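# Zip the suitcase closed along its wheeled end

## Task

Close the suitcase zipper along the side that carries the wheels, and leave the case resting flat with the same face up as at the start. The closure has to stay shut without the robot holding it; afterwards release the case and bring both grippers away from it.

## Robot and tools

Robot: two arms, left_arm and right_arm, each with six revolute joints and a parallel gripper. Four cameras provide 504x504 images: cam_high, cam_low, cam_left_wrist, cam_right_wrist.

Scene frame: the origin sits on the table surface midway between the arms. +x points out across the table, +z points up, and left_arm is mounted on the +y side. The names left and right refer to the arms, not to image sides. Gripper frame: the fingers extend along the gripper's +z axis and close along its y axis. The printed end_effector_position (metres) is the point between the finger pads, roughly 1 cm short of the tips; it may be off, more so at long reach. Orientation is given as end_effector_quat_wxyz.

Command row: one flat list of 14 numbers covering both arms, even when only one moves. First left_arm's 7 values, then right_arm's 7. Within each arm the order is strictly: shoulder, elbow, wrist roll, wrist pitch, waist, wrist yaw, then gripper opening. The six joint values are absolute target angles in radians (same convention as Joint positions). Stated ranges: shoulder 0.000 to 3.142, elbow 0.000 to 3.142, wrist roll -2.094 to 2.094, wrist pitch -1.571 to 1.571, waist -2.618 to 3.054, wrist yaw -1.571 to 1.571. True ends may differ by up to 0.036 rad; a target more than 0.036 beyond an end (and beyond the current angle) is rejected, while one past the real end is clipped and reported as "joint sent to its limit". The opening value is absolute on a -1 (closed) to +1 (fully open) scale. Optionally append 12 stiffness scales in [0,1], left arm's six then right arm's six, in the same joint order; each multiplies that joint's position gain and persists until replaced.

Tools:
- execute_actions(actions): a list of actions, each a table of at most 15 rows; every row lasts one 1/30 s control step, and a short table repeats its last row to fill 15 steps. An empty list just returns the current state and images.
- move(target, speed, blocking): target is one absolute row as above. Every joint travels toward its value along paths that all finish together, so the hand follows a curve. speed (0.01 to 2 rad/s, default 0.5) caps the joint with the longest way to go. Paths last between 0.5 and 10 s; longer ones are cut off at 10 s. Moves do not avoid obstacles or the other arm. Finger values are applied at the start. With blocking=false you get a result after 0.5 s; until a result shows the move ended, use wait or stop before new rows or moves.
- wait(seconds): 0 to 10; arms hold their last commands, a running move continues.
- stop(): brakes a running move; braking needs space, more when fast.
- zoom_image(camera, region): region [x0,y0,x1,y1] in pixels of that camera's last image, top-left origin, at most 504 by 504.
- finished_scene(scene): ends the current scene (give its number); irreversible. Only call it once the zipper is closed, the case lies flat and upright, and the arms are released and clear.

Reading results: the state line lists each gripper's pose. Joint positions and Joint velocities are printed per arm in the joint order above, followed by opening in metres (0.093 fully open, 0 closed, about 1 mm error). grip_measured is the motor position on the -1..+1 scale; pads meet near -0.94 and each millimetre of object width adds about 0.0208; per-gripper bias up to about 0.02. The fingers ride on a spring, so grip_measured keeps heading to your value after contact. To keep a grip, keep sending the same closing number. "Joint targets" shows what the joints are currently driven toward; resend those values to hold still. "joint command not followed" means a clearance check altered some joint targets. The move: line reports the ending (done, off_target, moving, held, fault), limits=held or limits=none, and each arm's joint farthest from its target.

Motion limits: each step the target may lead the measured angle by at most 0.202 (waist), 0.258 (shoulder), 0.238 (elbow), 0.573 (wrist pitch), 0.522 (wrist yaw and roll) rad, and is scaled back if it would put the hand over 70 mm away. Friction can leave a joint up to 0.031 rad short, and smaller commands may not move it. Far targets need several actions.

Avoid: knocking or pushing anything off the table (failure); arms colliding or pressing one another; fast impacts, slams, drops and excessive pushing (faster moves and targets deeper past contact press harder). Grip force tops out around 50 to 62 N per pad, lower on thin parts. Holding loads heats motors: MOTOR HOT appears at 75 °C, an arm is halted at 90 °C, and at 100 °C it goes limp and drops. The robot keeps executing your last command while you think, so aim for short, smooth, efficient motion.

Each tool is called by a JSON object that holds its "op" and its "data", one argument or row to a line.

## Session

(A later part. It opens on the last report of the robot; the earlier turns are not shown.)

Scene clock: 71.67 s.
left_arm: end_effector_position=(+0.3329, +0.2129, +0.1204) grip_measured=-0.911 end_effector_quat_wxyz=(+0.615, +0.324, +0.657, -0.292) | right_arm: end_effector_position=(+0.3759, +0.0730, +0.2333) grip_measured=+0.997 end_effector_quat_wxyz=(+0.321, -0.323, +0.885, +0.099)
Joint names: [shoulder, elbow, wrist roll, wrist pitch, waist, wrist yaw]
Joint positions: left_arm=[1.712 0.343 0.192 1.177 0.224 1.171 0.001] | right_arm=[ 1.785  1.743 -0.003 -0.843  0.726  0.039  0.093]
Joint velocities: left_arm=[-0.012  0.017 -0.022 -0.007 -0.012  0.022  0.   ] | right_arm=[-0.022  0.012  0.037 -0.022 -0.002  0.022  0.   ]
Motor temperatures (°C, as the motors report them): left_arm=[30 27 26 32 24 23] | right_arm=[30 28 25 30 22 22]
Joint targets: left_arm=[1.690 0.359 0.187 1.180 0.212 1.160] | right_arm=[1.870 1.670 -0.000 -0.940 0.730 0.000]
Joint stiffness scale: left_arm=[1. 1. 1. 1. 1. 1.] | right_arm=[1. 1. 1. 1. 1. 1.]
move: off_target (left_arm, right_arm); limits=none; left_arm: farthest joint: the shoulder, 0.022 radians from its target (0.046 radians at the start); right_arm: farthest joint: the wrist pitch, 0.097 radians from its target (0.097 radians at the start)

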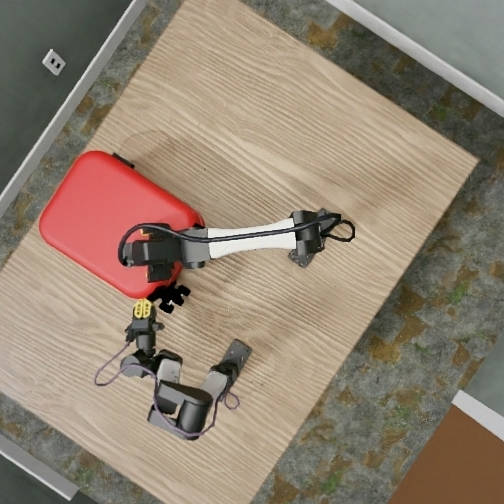

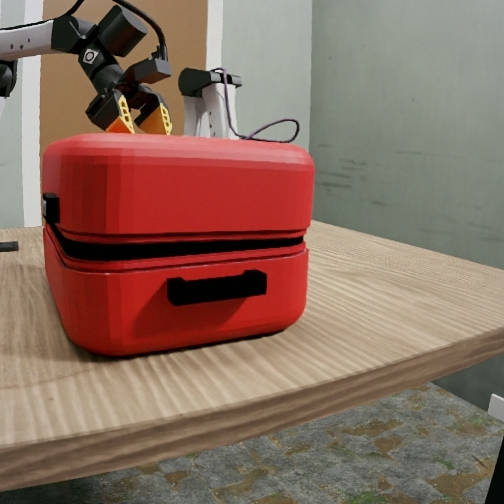

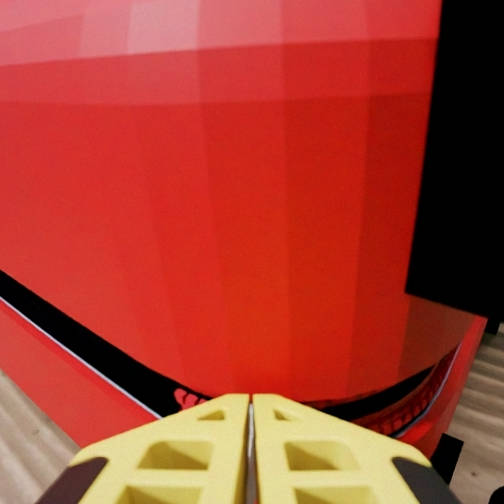

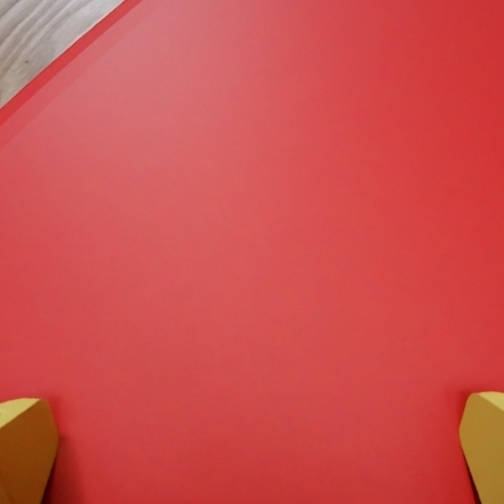

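{"op": "execute_actions", "data": {
  "actions": [
    [[1.70,0.345,0.187,1.177,0.222,1.171,-1, 1.87,1.67,0,-0.94,0.73,0,1]]
  ]
}}

{"op": "move", "data": {
  "target": [1.625,0.26,0.187,1.175,0.19,1.2,-1, 1.87,1.67,0,-0.94,0.73,0,1],
  "speed": 0.06
}}

Scene clock: 72.57 s.
left_arm: end_effector_position=(+0.3329, +0.2129, +0.1204) grip_measured=-0.977 end_effector_quat_wxyz=(+0.615, +0.324, +0.657, -0.292) | right_arm: end_effector_position=(+0.3759, +0.0730, +0.2333) grip_measured=+0.997 end_effector_quat_wxyz=(+0.321, -0.323, +0.885, +0.099)
Joint names: [shoulder, elbow, wrist roll, wrist pitch, waist, wrist yaw]
Joint positions: left_arm=[1.712 0.343 0.192 1.177 0.224 1.171 0.   ] | right_arm=[ 1.785  1.743 -0.003 -0.843  0.726  0.039  0.093]
Joint velocities: left_arm=[-0.012  0.002 -0.007  0.007  0.002 -0.007  0.   ] | right_arm=[ 0.012 -0.017  0.037  0.037  0.002  0.037 -0.   ]
Motor temperatures (°C, as the motors report them): left_arm=[30 27 26 32 24 23] | right_arm=[30 28 25 29 22 22]
Joint targets: left_arm=[1.700 0.345 0.187 1.177 0.222 1.171] | right_arm=[1.870 1.670 -0.000 -0.940 0.730 -0.000]
Joint stiffness scale: left_arm=[1. 1. 1. 1. 1. 1.] | right_arm=[1. 1. 1. 1. 1. 1.]

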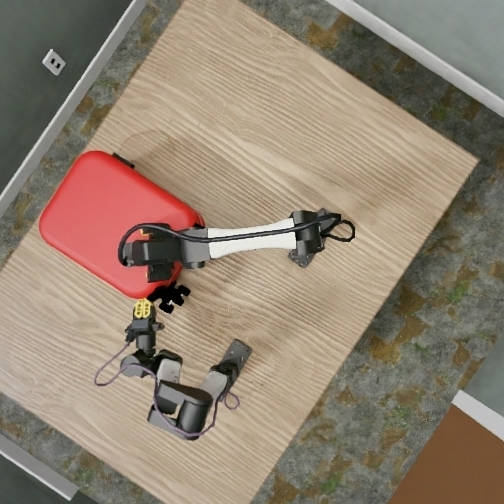

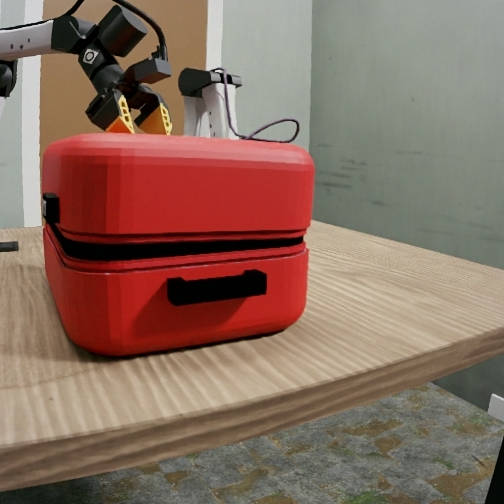

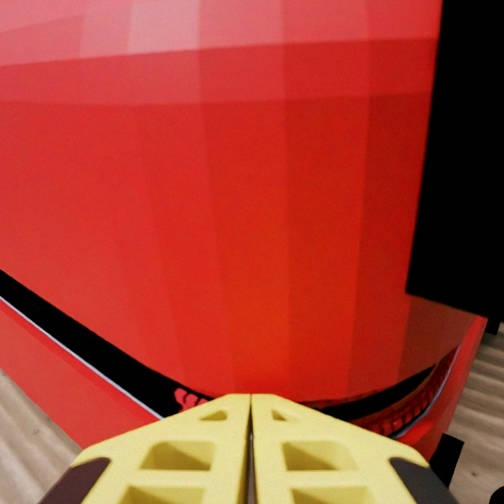

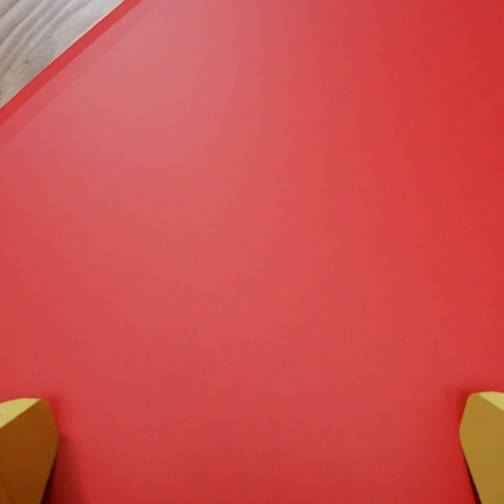

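Scene clock: 74.43 s.
left_arm: end_effector_position=(+0.3118, +0.1993, +0.1220) grip_measured=-0.977 end_effector_quat_wxyz=(+0.609, +0.336, +0.651, -0.306) | right_arm: end_effector_position=(+0.3760, +0.0724, +0.2327) grip_measured=+0.997 end_effector_quat_wxyz=(+0.321, -0.322, +0.885, +0.099)
Joint names: [shoulder, elbow, wrist roll, wrist pitch, waist, wrist yaw]
Joint positions: left_arm=[1.647 0.275 0.192 1.177 0.202 1.189 0.   ] | right_arm=[ 1.785  1.741 -0.002 -0.843  0.725  0.039  0.093]
Joint velocities: left_arm=[ 0.007 -0.007  0.066  0.037 -0.002  0.007  0.   ] | right_arm=[-0.002 -0.022 -0.007 -0.007  0.012 -0.051  0.   ]
Motor temperatures (°C, as the motors report them): left_arm=[30 27 26 32 24 23] | right_arm=[30 28 25 30 22 22]
Joint targets: left_arm=[1.625 0.260 0.187 1.175 0.190 1.200] | right_arm=[1.870 1.670 0.000 -0.940 0.730 -0.000]
Joint stiffness scale: left_arm=[1. 1. 1. 1. 1. 1.] | right_arm=[1. 1. 1. 1. 1. 1.]
move: off_target (left_arm, right_arm); limits=none; left_arm: farthest joint: the shoulder, 0.022 radians from its target (0.087 radians at the start); right_arm: farthest joint: the wrist pitch, 0.097 radians from its target (0.097 radians at the start)

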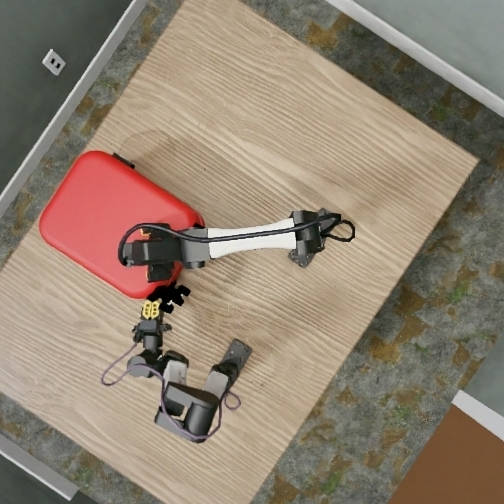

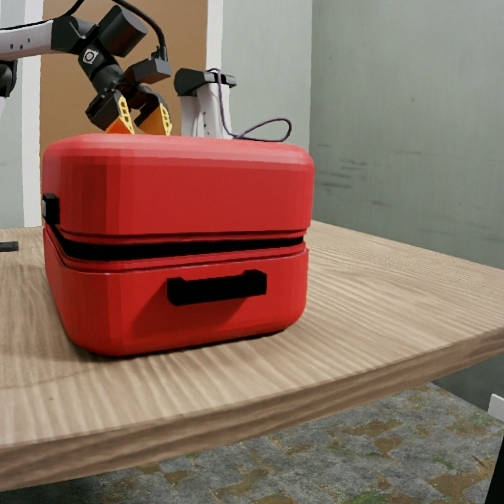

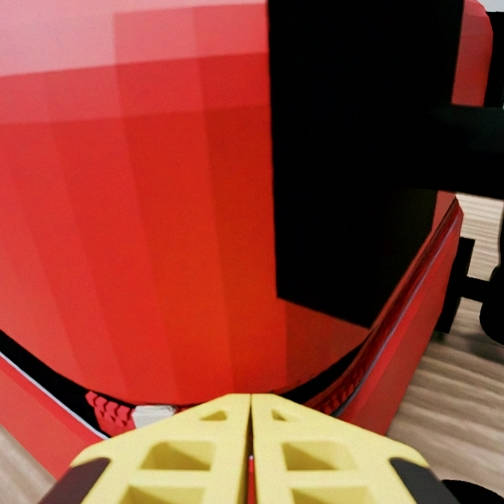

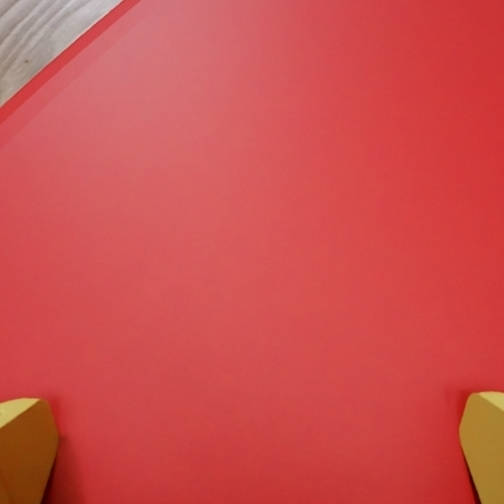

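{"op": "move", "data": {
  "target": [2.0,0.465,0.2,1.345,0.396,1.54,-1, 1.87,1.67,0,-0.94,0.73,0,1],
  "speed": 0.4
}}

Scene clock: 77.77 s.
left_arm: end_effector_position=(+0.3195, +0.2438, +0.0965) grip_measured=-0.977 end_effector_quat_wxyz=(+0.599, +0.365, +0.609, -0.369) | right_arm: end_effector_position=(+0.3759, +0.0729, +0.2333) grip_measured=+0.997 end_effector_quat_wxyz=(+0.321, -0.323, +0.885, +0.099)
Joint names: [shoulder, elbow, wrist roll, wrist pitch, waist, wrist yaw]
Joint positions: left_arm=[1.981 0.449 0.192 1.328 0.386 1.529 0.   ] | right_arm=[ 1.785  1.742 -0.003 -0.843  0.726  0.04   0.093]
Joint velocities: left_arm=[-0.002  0.012  0.037 -0.022 -0.012 -0.037  0.   ] | right_arm=[-0.012  0.007  0.037 -0.037  0.007 -0.037  0.   ]
Motor temperatures (°C, as the motors report them): left_arm=[30 27 26 33 24 23] | right_arm=[30 28 25 29 22 22]
Joint targets: left_arm=[2.000 0.465 0.200 1.345 0.396 1.540] | right_arm=[1.870 1.670 -0.000 -0.940 0.730 0.000]
Joint stiffness scale: left_arm=[1. 1. 1. 1. 1. 1.] | right_arm=[1. 1. 1. 1. 1. 1.]
move: off_target (right_arm); limits=none; left_arm: farthest joint: the shoulder, 0.019 radians from its target (0.353 radians at the start); right_arm: farthest joint: the wrist pitch, 0.097 radians from its target (0.097 radians at the start)

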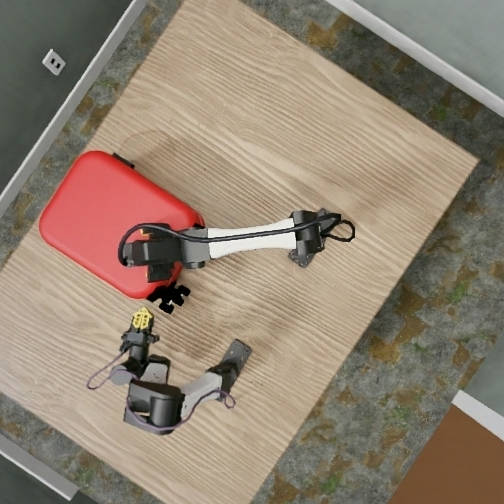

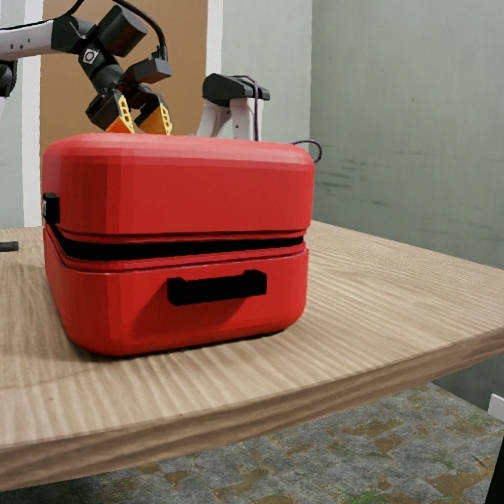

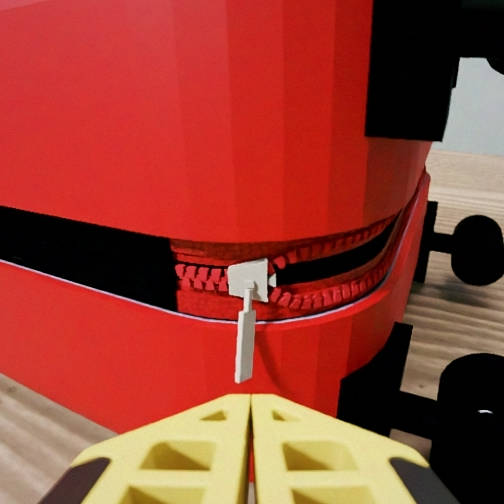

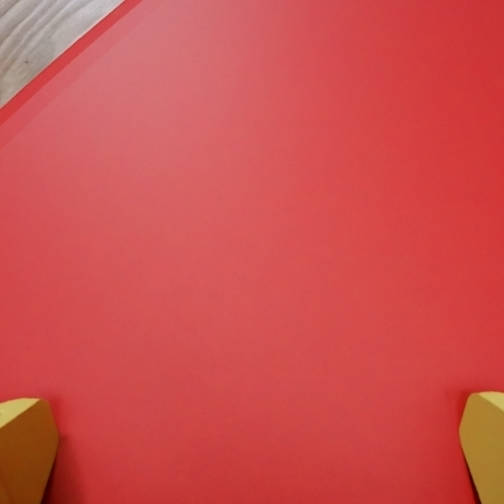

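{"op": "zoom_image", "data": {
  "camera": "cam_left_wrist",
  "region": [165, 230, 335, 400]
}}

Region (165, 230, 335, 400) of cam_left_wrist's 504x504 image, scaled by 2.965, with more detail than that image has.

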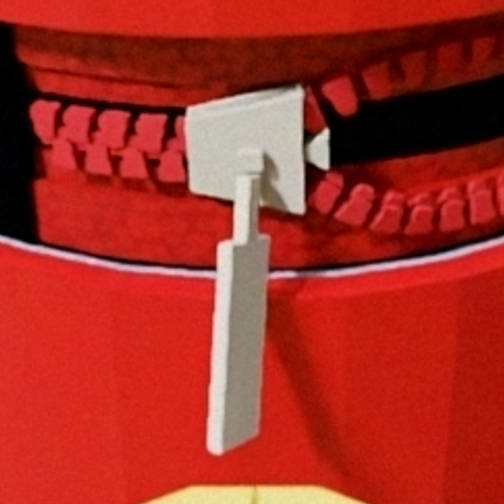

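{"op": "move", "data": {
  "target": [1.94,0.475,0.2,1.285,0.25,1.39,-1, 1.87,1.67,0,-0.94,0.73,0,1],
  "speed": 0.1
}}

{"op": "move", "data": {
  "target": [1.99,0.44,0.2,1.33,0.34,1.48,-1, 1.87,1.67,0,-0.94,0.73,0,1],
  "speed": 0.15
}}

{"op": "zoom_image", "data": {
  "camera": "cam_left_wrist",
  "region": [165, 250, 335, 420]
}}

Scene clock: 80.10 s.
left_arm: end_effector_position=(+0.3342, +0.2136, +0.0969) grip_measured=-0.977 end_effector_quat_wxyz=(+0.593, +0.372, +0.615, -0.363) | right_arm: end_effector_position=(+0.3760, +0.0730, +0.2338) grip_measured=+0.997 end_effector_quat_wxyz=(+0.322, -0.323, +0.884, +0.099)
Joint names: [shoulder, elbow, wrist roll, wrist pitch, waist, wrist yaw]
Joint positions: left_arm=[1.962 0.459 0.192 1.302 0.261 1.401 0.   ] | right_arm=[ 1.785  1.743 -0.004 -0.843  0.727  0.04   0.093]
Joint velocities: left_arm=[-0.002 -0.007  0.037 -0.022  0.022 -0.051  0.   ] | right_arm=[ 0.012  0.012 -0.007 -0.066  0.012 -0.022 -0.   ]
Motor temperatures (°C, as the motors report them): left_arm=[30 27 26 32 24 23] | right_arm=[30 28 25 29 22 22]
Joint targets: left_arm=[1.940 0.475 0.200 1.285 0.250 1.390] | right_arm=[1.870 1.670 -0.000 -0.940 0.730 0.000]
Joint stiffness scale: left_arm=[1. 1. 1. 1. 1. 1.] | right_arm=[1. 1. 1. 1. 1. 1.]
move: off_target (left_arm, right_arm); limits=none; left_arm: farthest joint: the shoulder, 0.022 radians from its target (0.041 radians at the start); right_arm: farthest joint: the wrist pitch, 0.097 radians from its target (0.097 radians at the start)

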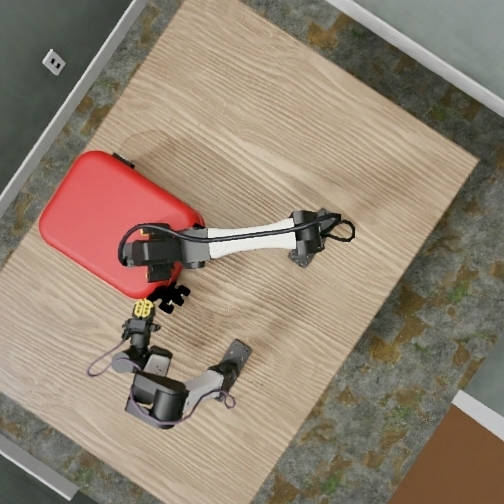

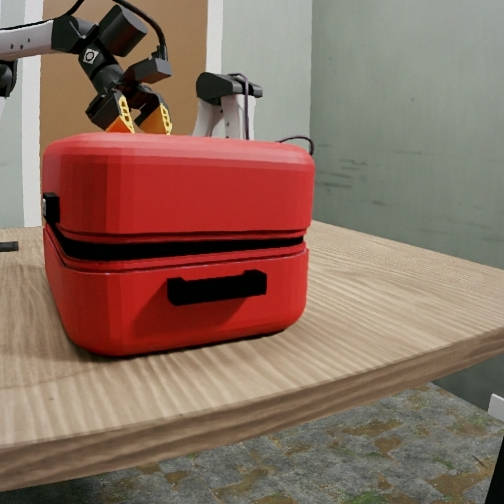

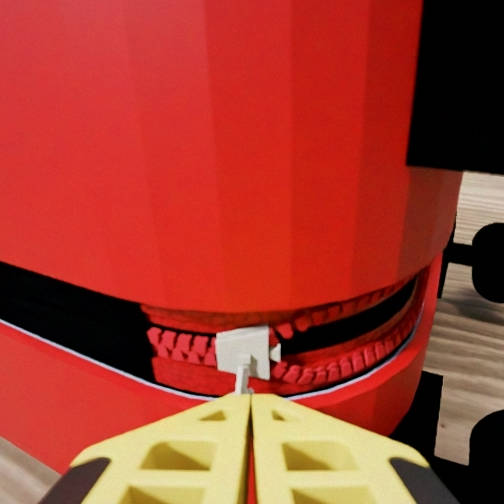

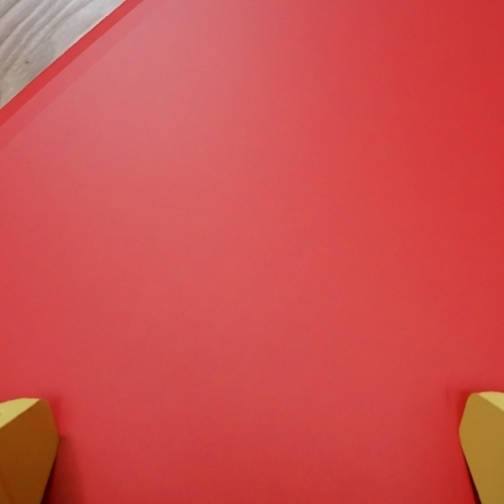

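Scene clock: 81.30 s.
left_arm: end_effector_position=(+0.3284, +0.2309, +0.1000) grip_measured=-0.977 end_effector_quat_wxyz=(+0.599, +0.371, +0.610, -0.362) | right_arm: end_effector_position=(+0.3760, +0.0730, +0.2334) grip_measured=+0.997 end_effector_quat_wxyz=(+0.322, -0.322, +0.885, +0.098)
Joint names: [shoulder, elbow, wrist roll, wrist pitch, waist, wrist yaw]
Joint positions: left_arm=[1.962 0.459 0.192 1.313 0.329 1.469 0.   ] | right_arm=[ 1.786  1.744 -0.002 -0.844  0.727  0.042  0.093]
Joint velocities: left_arm=[ 0.012 -0.007 -0.022 -0.066  0.012  0.007  0.   ] | right_arm=[ 0.012 -0.012  0.037  0.007 -0.012 -0.066  0.   ]
Motor temperatures (°C, as the motors report them): left_arm=[30 27 26 32 24 23] | right_arm=[30 27 25 29 22 22]
Joint targets: left_arm=[1.990 0.440 0.200 1.330 0.340 1.480] | right_arm=[1.870 1.670 -0.000 -0.940 0.730 -0.000]
Joint stiffness scale: left_arm=[1. 1. 1. 1. 1. 1.] | right_arm=[1. 1. 1. 1. 1. 1.]
move: off_target (left_arm, right_arm); limits=none; left_arm: farthest joint: the shoulder, 0.028 radians from its target (0.028 radians at the start); right_arm: farthest joint: the wrist pitch, 0.096 radians from its target (0.097 radians at the start)

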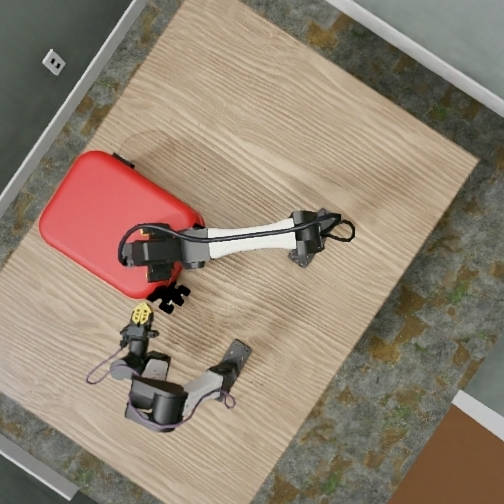

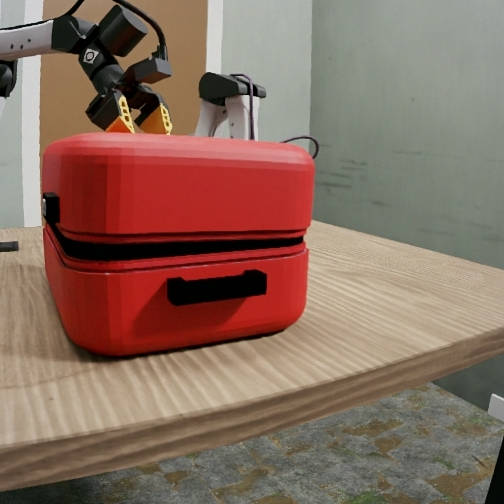

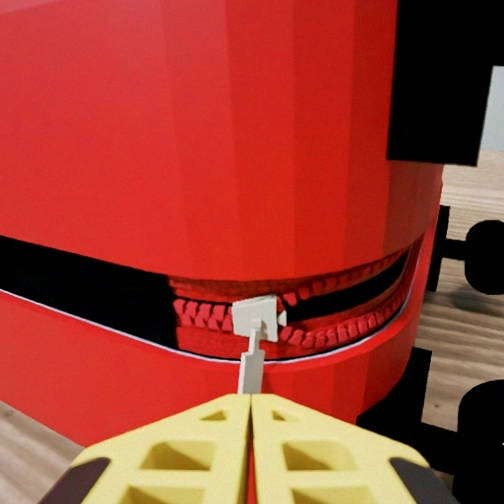

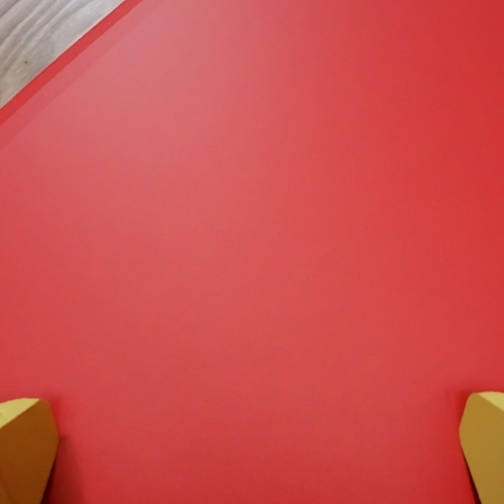

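Region (165, 250, 335, 420) of cam_left_wrist's 504x504 image, scaled by 2.965, with more detail than that image has.

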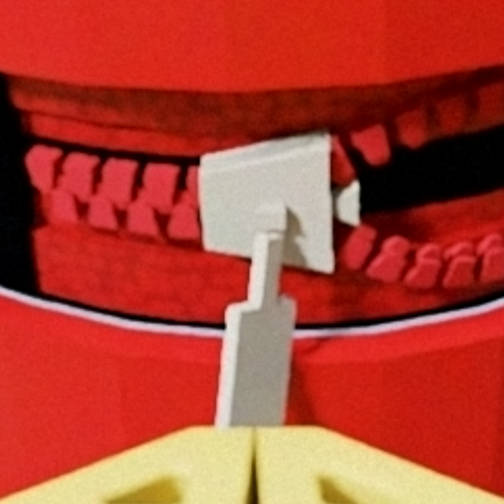

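{"op": "move", "data": {
  "target": [1.965,0.475,0.2,1.285,0.222,1.362,-1, 1.87,1.67,0,-0.94,0.73,0,1],
  "speed": 0.1
}}

{"op": "move", "data": {
  "target": [1.965,0.46,0.2,1.30,0.30,1.44,-1, 1.87,1.67,0,-0.94,0.73,0,1],
  "speed": 0.15
}}

{"op": "execute_actions", "data": {
  "actions": [
    [[1.965,0.46,0.2,1.30,0.30,1.44,-0.55, 1.87,1.67,0,-0.94,0.73,0,1]]
  ]
}}

{"op": "zoom_image", "data": {
  "camera": "cam_left_wrist",
  "region": [150, 290, 354, 494]
}}

Scene clock: 83.00 s.
left_arm: end_effector_position=(+0.3350, +0.2103, +0.0971) grip_measured=-0.977 end_effector_quat_wxyz=(+0.594, +0.374, +0.614, -0.361) | right_arm: end_effector_position=(+0.3759, +0.0726, +0.2331) grip_measured=+0.997 end_effector_quat_wxyz=(+0.322, -0.322, +0.885, +0.098)
Joint names: [shoulder, elbow, wrist roll, wrist pitch, waist, wrist yaw]
Joint positions: left_arm=[1.962 0.459 0.192 1.308 0.249 1.391 0.   ] | right_arm=[ 1.785  1.741 -0.002 -0.843  0.727  0.042  0.093]
Joint velocities: left_arm=[ 0.007 -0.007  0.051  0.022  0.002  0.037  0.   ] | right_arm=[-0.012 -0.022  0.007 -0.037 -0.002 -0.066  0.   ]
Motor temperatures (°C, as the motors report them): left_arm=[31 27 26 32 24 23] | right_arm=[30 27 25 29 22 22]
Joint targets: left_arm=[1.965 0.475 0.200 1.285 0.222 1.362] | right_arm=[1.870 1.670 0.000 -0.940 0.730 0.000]
Joint stiffness scale: left_arm=[1. 1. 1. 1. 1. 1.] | right_arm=[1. 1. 1. 1. 1. 1.]
move: off_target (left_arm, right_arm); limits=none; left_arm: farthest joint: the wrist yaw, 0.029 radians from its target (0.107 radians at the start); right_arm: farthest joint: the wrist pitch, 0.097 radians from its target (0.096 radians at the start)

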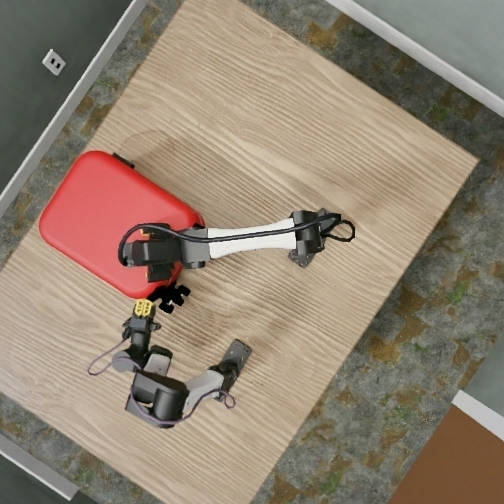

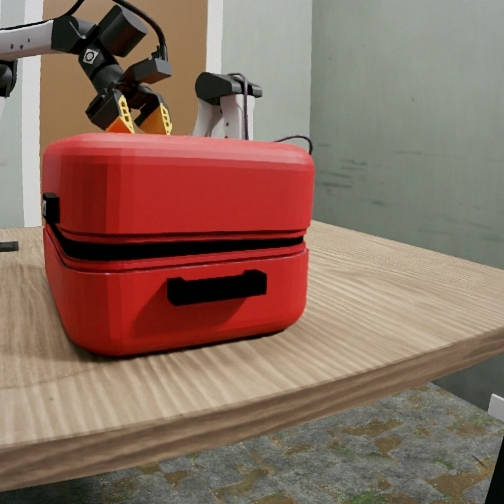

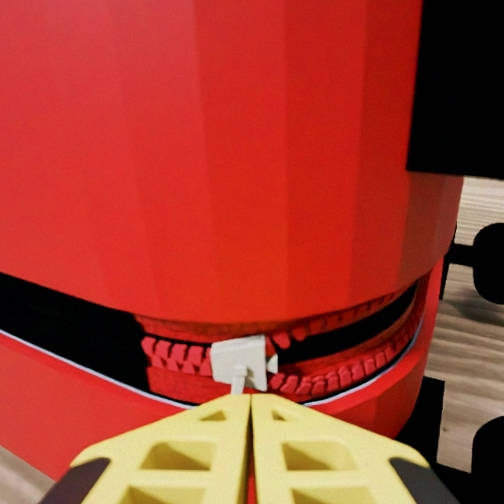

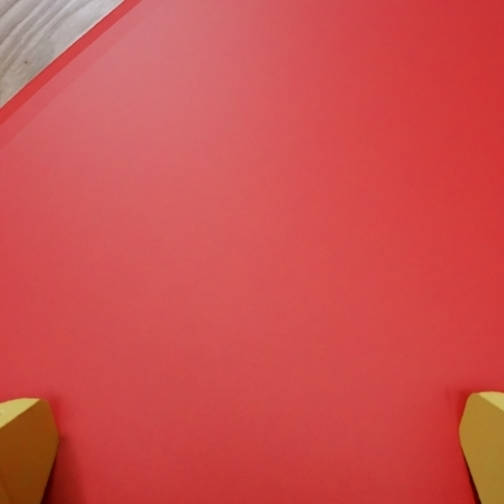

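Scene clock: 84.13 s.
left_arm: end_effector_position=(+0.3320, +0.2207, +0.0983) grip_measured=-0.977 end_effector_quat_wxyz=(+0.596, +0.372, +0.613, -0.362) | right_arm: end_effector_position=(+0.3760, +0.0729, +0.2336) grip_measured=+0.997 end_effector_quat_wxyz=(+0.322, -0.322, +0.885, +0.098)
Joint names: [shoulder, elbow, wrist roll, wrist pitch, waist, wrist yaw]
Joint positions: left_arm=[1.962 0.459 0.192 1.308 0.288 1.429 0.   ] | right_arm=[ 1.785  1.743 -0.002 -0.843  0.727  0.042  0.093]
Joint velocities: left_arm=[ 0.012 -0.007 -0.037 -0.007  0.007  0.007  0.   ] | right_arm=[ 0.017 -0.012  0.051  0.051 -0.007  0.037 -0.001]
Motor temperatures (°C, as the motors report them): left_arm=[31 27 26 32 24 23] | right_arm=[30 27 25 29 22 22]
Joint targets: left_arm=[1.965 0.460 0.200 1.300 0.300 1.440] | right_arm=[1.870 1.670 0.000 -0.940 0.730 0.000]
Joint stiffness scale: left_arm=[1. 1. 1. 1. 1. 1.] | right_arm=[1. 1. 1. 1. 1. 1.]
move: off_target (right_arm); limits=none; left_arm: farthest joint: the waist, 0.012 radians from its target (0.051 radians at the start); right_arm: farthest joint: the wrist pitch, 0.097 radians from its target (0.097 radians at the start)

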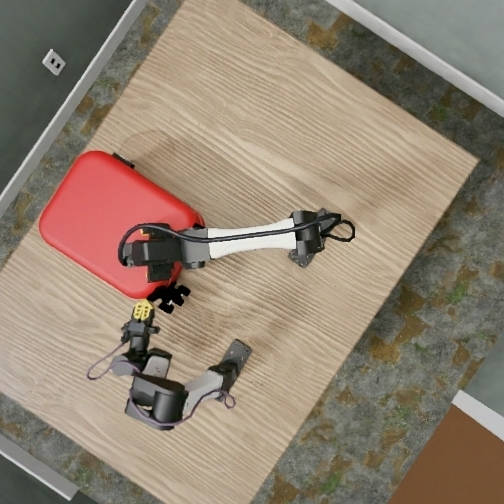

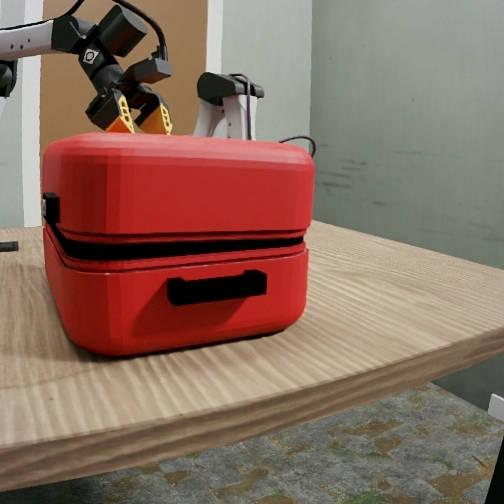

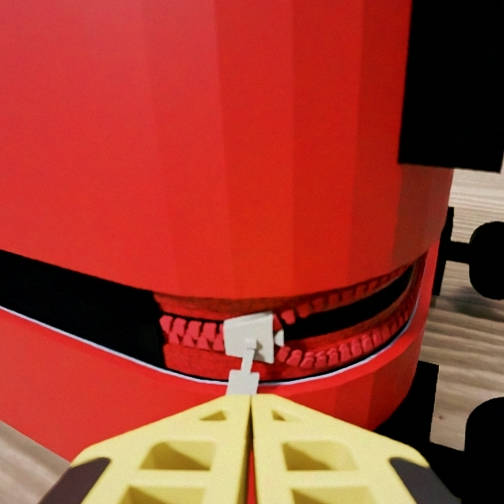

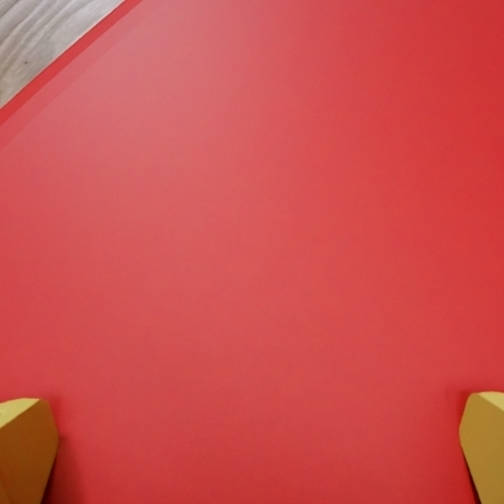

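Scene clock: 84.63 s.
left_arm: end_effector_position=(+0.3319, +0.2206, +0.0983) grip_measured=-0.552 end_effector_quat_wxyz=(+0.596, +0.372, +0.613, -0.362) | right_arm: end_effector_position=(+0.3760, +0.0729, +0.2336) grip_measured=+0.997 end_effector_quat_wxyz=(+0.322, -0.322, +0.885, +0.098)
Joint names: [shoulder, elbow, wrist roll, wrist pitch, waist, wrist yaw]
Joint positions: left_arm=[1.962 0.459 0.192 1.308 0.288 1.429 0.019] | right_arm=[ 1.785  1.743 -0.002 -0.843  0.727  0.042  0.093]
Joint velocities: left_arm=[ 0.002  0.002 -0.037 -0.022 -0.002 -0.022 -0.   ] | right_arm=[ 0.012  0.002 -0.022 -0.051 -0.007 -0.022 -0.   ]
Motor temperatures (°C, as the motors report them): left_arm=[31 27 26 32 24 23] | right_arm=[30 27 25 29 22 22]
Joint targets: left_arm=[1.965 0.460 0.200 1.300 0.300 1.440] | right_arm=[1.870 1.670 -0.000 -0.940 0.730 -0.000]
Joint stiffness scale: left_arm=[1. 1. 1. 1. 1. 1.] | right_arm=[1. 1. 1. 1. 1. 1.]

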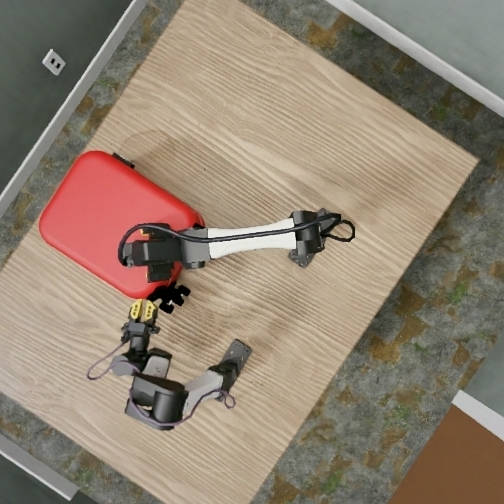

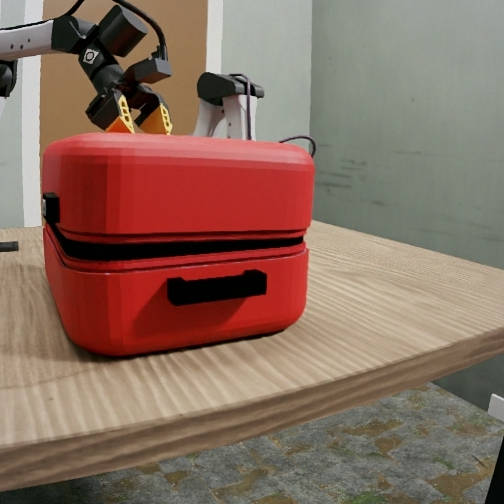

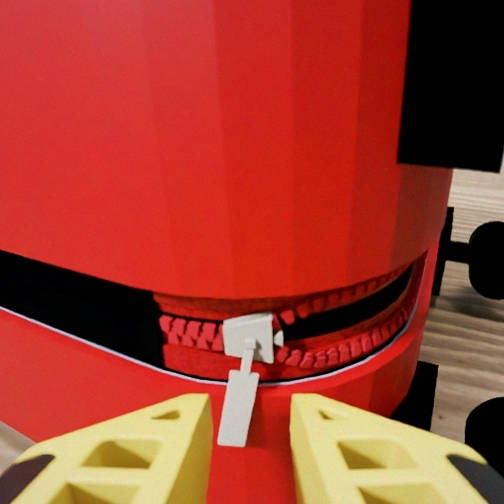

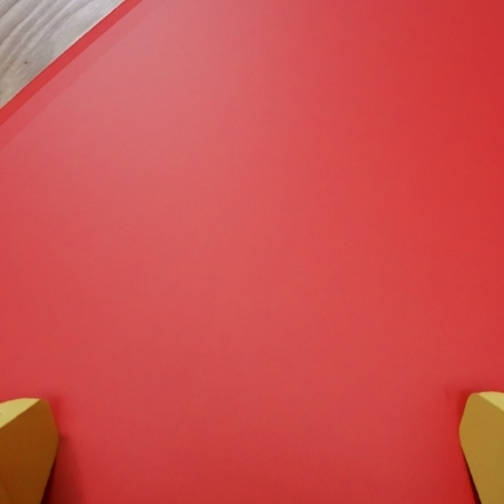

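Region (150, 290, 354, 494) of cam_left_wrist's 504x504 image, scaled by 2.471, with more detail than that image has.

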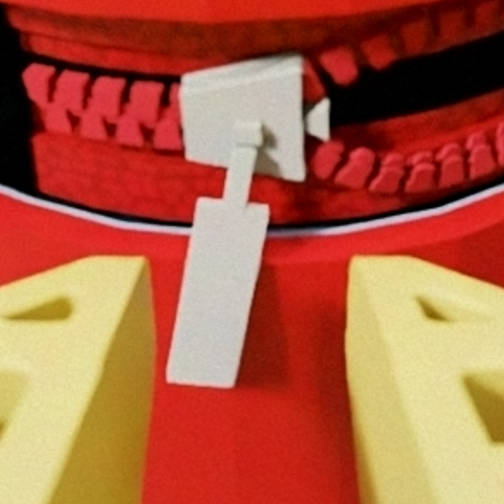

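{"op": "execute_actions", "data": {
  "actions": [
    [[2.01,0.488,0.37,1.325,0.29,1.425,-0.5, 1.87,1.67,0,-0.94,0.73,0,1]],
    [[2.01,0.488,0.37,1.325,0.27,1.405,-0.5, 1.87,1.67,0,-0.94,0.73,0,1],[2.01,0.488,0.37,1.325,0.267,1.402,-0.5, 1.87,1.67,0,-0.94,0.73,0,1],[2.01,0.488,0.37,1.325,0.264,1.399,-0.5, 1.87,1.67,0,-0.94,0.73,0,1],[2.01,0.488,0.37,1.325,0.261,1.396,-0.5, 1.87,1.67,0,-0.94,0.73,0,1],[2.01,0.488,0.37,1.325,0.258,1.393,-0.5, 1.87,1.67,0,-0.94,0.73,0,1],[2.01,0.488,0.37,1.325,0.255,1.39,-0.5, 1.87,1.67,0,-0.94,0.73,0,1],[2.01,0.488,0.37,1.325,0.252,1.387,-0.5, 1.87,1.67,0,-0.94,0.73,0,1],[2.01,0.488,0.37,1.325,0.249,1.384,-0.5, 1.87,1.67,0,-0.94,0.73,0,1],[2.01,0.488,0.37,1.325,0.246,1.381,-0.5, 1.87,1.67,0,-0.94,0.73,0,1],[2.01,0.488,0.37,1.325,0.243,1.378,-0.5, 1.87,1.67,0,-0.94,0.73,0,1],[2.01,0.488,0.37,1.325,0.24,1.375,-0.5, 1.87,1.67,0,-0.94,0.73,0,1],[2.01,0.488,0.37,1.325,0.236,1.372,-0.5, 1.87,1.67,0,-0.94,0.73,0,1],[2.01,0.488,0.37,1.325,0.232,1.37,-0.5, 1.87,1.67,0,-0.94,0.73,0,1],[2.01,0.488,0.37,1.325,0.228,1.368,-0.5, 1.87,1.67,0,-0.94,0.73,0,1]],
    [[2.01,0.488,0.37,1.325,0.225,1.365,-0.5, 1.87,1.67,0,-0.94,0.73,0,1]]
  ]
}}

{"op": "zoom_image", "data": {
  "camera": "cam_left_wrist",
  "region": [150, 300, 354, 504]
}}

Scene clock: 86.97 s.
left_arm: end_effector_position=(+0.3379, +0.2103, +0.0916) grip_measured=-0.502 end_effector_quat_wxyz=(+0.619, +0.422, +0.584, -0.313) | right_arm: end_effector_position=(+0.3760, +0.0729, +0.2336) grip_measured=+0.997 end_effector_quat_wxyz=(+0.322, -0.322, +0.885, +0.098)
Joint names: [shoulder, elbow, wrist roll, wrist pitch, waist, wrist yaw]
Joint positions: left_arm=[1.991 0.472 0.361 1.312 0.246 1.388 0.021] | right_arm=[ 1.785  1.743 -0.002 -0.843  0.727  0.042  0.093]
Joint velocities: left_arm=[ 0.002 -0.007 -0.022 -0.007 -0.007  0.051 -0.001] | right_arm=[-0.007  0.007 -0.051  0.051 -0.002 -0.037 -0.001]
Motor temperatures (°C, as the motors report them): left_arm=[31 27 26 32 24 23] | right_arm=[30 27 25 29 22 23]
Joint targets: left_arm=[2.010 0.488 0.370 1.325 0.225 1.365] | right_arm=[1.870 1.670 0.000 -0.940 0.730 -0.000]
Joint stiffness scale: left_arm=[1. 1. 1. 1. 1. 1.] | right_arm=[1. 1. 1. 1. 1. 1.]

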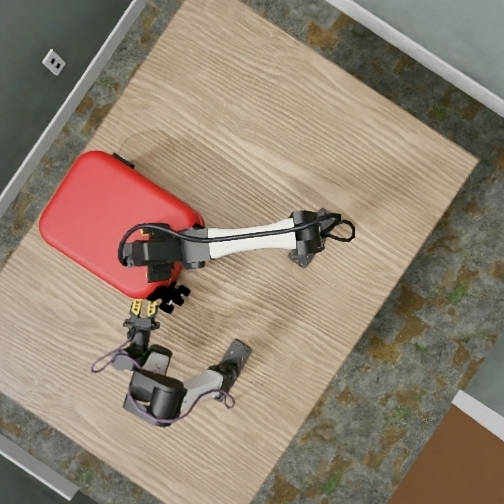

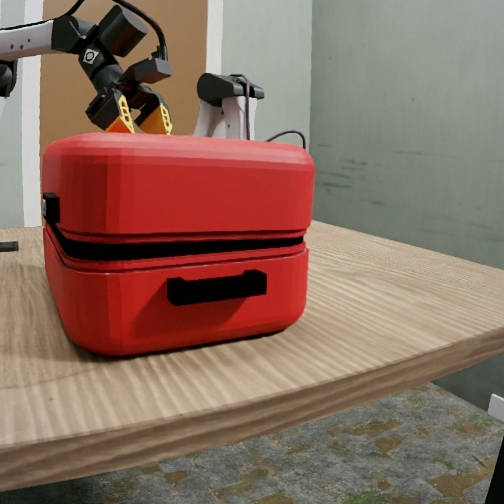

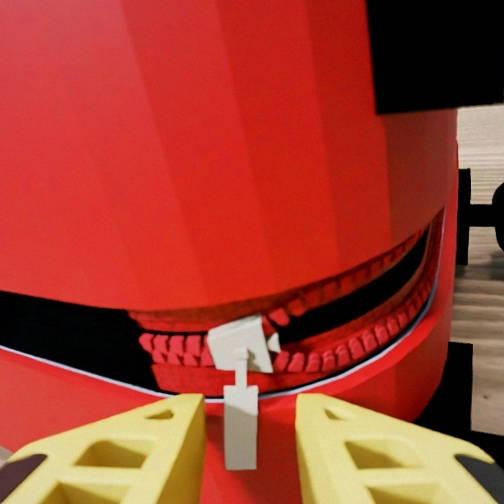

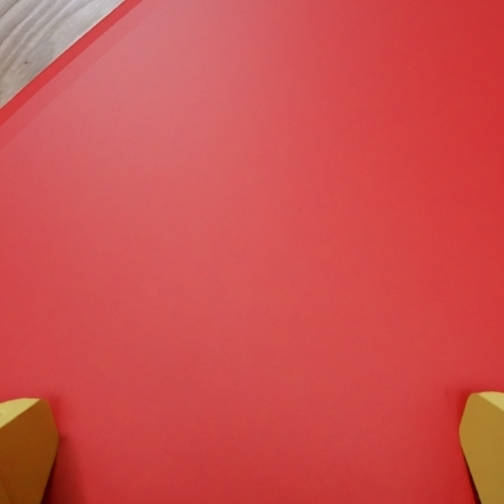

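Region (150, 300, 354, 504) of cam_left_wrist's 504x504 image, scaled by 2.471, with more detail than that image has.

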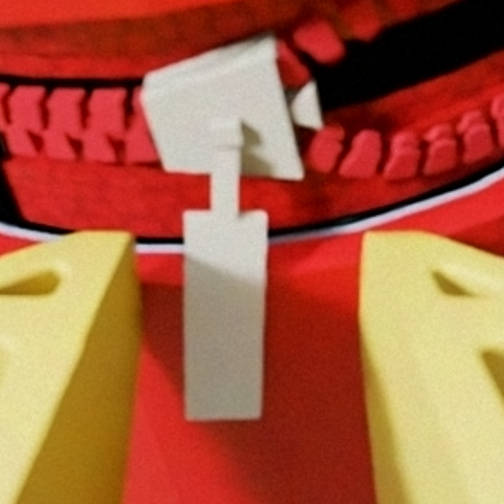

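{"op": "execute_actions", "data": {
  "actions": []
}}

Scene clock: 88.10 s.
left_arm: end_effector_position=(+0.3379, +0.2103, +0.0916) grip_measured=-0.502 end_effector_quat_wxyz=(+0.619, +0.422, +0.584, -0.313) | right_arm: end_effector_position=(+0.3760, +0.0729, +0.2336) grip_measured=+0.997 end_effector_quat_wxyz=(+0.322, -0.322, +0.885, +0.098)
Joint names: [shoulder, elbow, wrist roll, wrist pitch, waist, wrist yaw]
Joint positions: left_arm=[1.991 0.472 0.361 1.312 0.246 1.388 0.021] | right_arm=[ 1.785  1.743 -0.002 -0.843  0.727  0.042  0.093]
Joint velocities: left_arm=[-0.022 -0.017 -0.037 -0.051  0.017 -0.007 -0.   ] | right_arm=[-0.007  0.017 -0.007  0.007 -0.007  0.066 -0.   ]
Motor temperatures (°C, as the motors report them): left_arm=[31 27 26 32 24 23] | right_arm=[29 27 25 29 22 23]
Joint targets: left_arm=[2.010 0.488 0.370 1.325 0.225 1.365] | right_arm=[1.870 1.670 -0.000 -0.940 0.730 -0.000]
Joint stiffness scale: left_arm=[1. 1. 1. 1. 1. 1.] | right_arm=[1. 1. 1. 1. 1. 1.]

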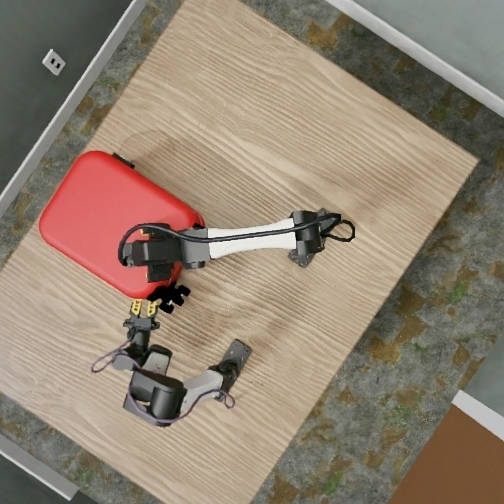

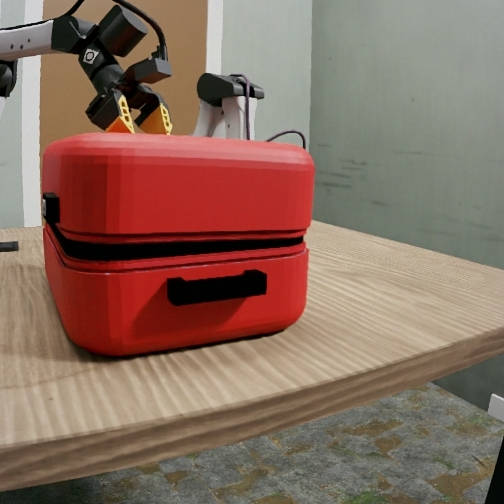

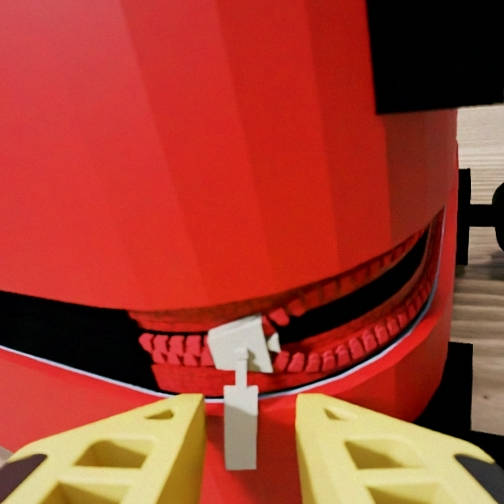

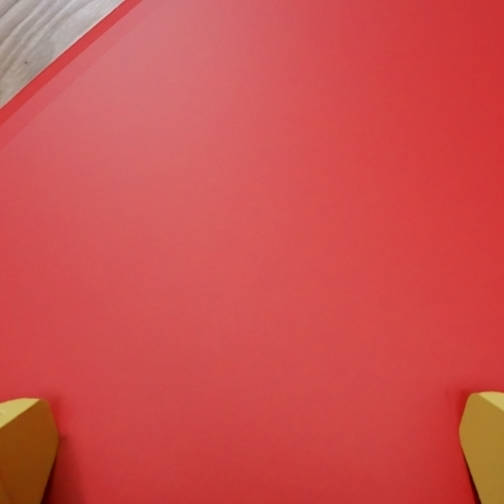

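{"op": "execute_actions", "data": {
  "actions": [
    [[2.01,0.488,0.37,1.325,0.225,1.365,-0.75,1.87,1.67,0,-0.94,0.73,0,1]],
    [[2.01,0.488,0.37,1.325,0.225,1.365,-1,1.87,1.67,0,-0.94,0.73,0,1]],
    [[2.01,0.488,0.37,1.325,0.225,1.365,-1,1.87,1.67,0,-0.94,0.73,0,1]]
  ]
}}

Scene clock: 89.77 s.
left_arm: end_effector_position=(+0.3387, +0.2107, +0.0917) grip_measured=-0.967 end_effector_quat_wxyz=(+0.620, +0.422, +0.584, -0.311) | right_arm: end_effector_position=(+0.3765, +0.0726, +0.2329) grip_measured=+0.997 end_effector_quat_wxyz=(+0.321, -0.321, +0.885, +0.098)
Joint names: [shoulder, elbow, wrist roll, wrist pitch, waist, wrist yaw]
Joint positions: left_arm=[1.991 0.473 0.362 1.312 0.246 1.385 0.   ] | right_arm=[ 1.786  1.743 -0.001 -0.843  0.725  0.041  0.093]
Joint velocities: left_arm=[ 0.007 -0.007 -0.037 -0.007 -0.017 -0.022  0.   ] | right_arm=[-0.012  0.002  0.022 -0.066 -0.022 -0.051  0.001]
Motor temperatures (°C, as the motors report them): left_arm=[31 27 26 32 24 23] | right_arm=[29 27 25 29 22 23]
Joint targets: left_arm=[2.010 0.488 0.370 1.325 0.225 1.365] | right_arm=[1.870 1.670 0.000 -0.940 0.730 0.000]
Joint stiffness scale: left_arm=[1. 1. 1. 1. 1. 1.] | right_arm=[1. 1. 1. 1. 1. 1.]

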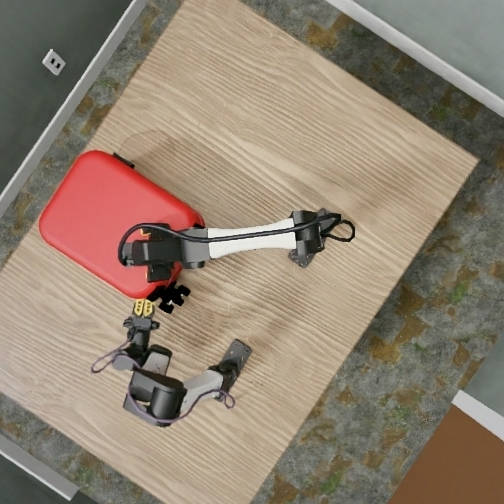

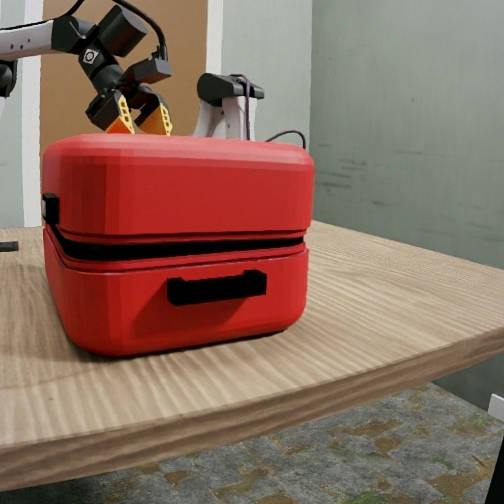

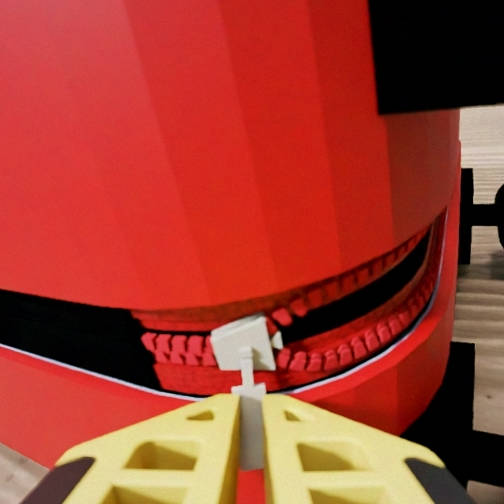

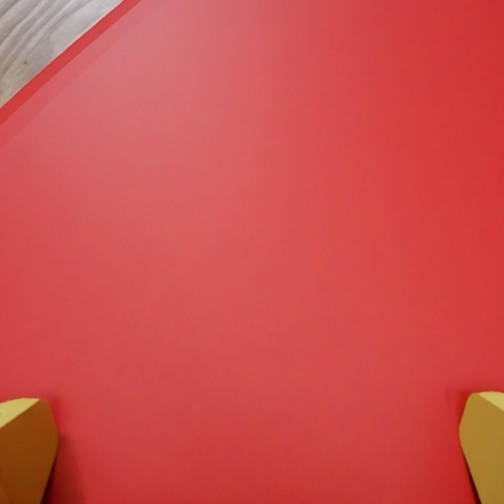

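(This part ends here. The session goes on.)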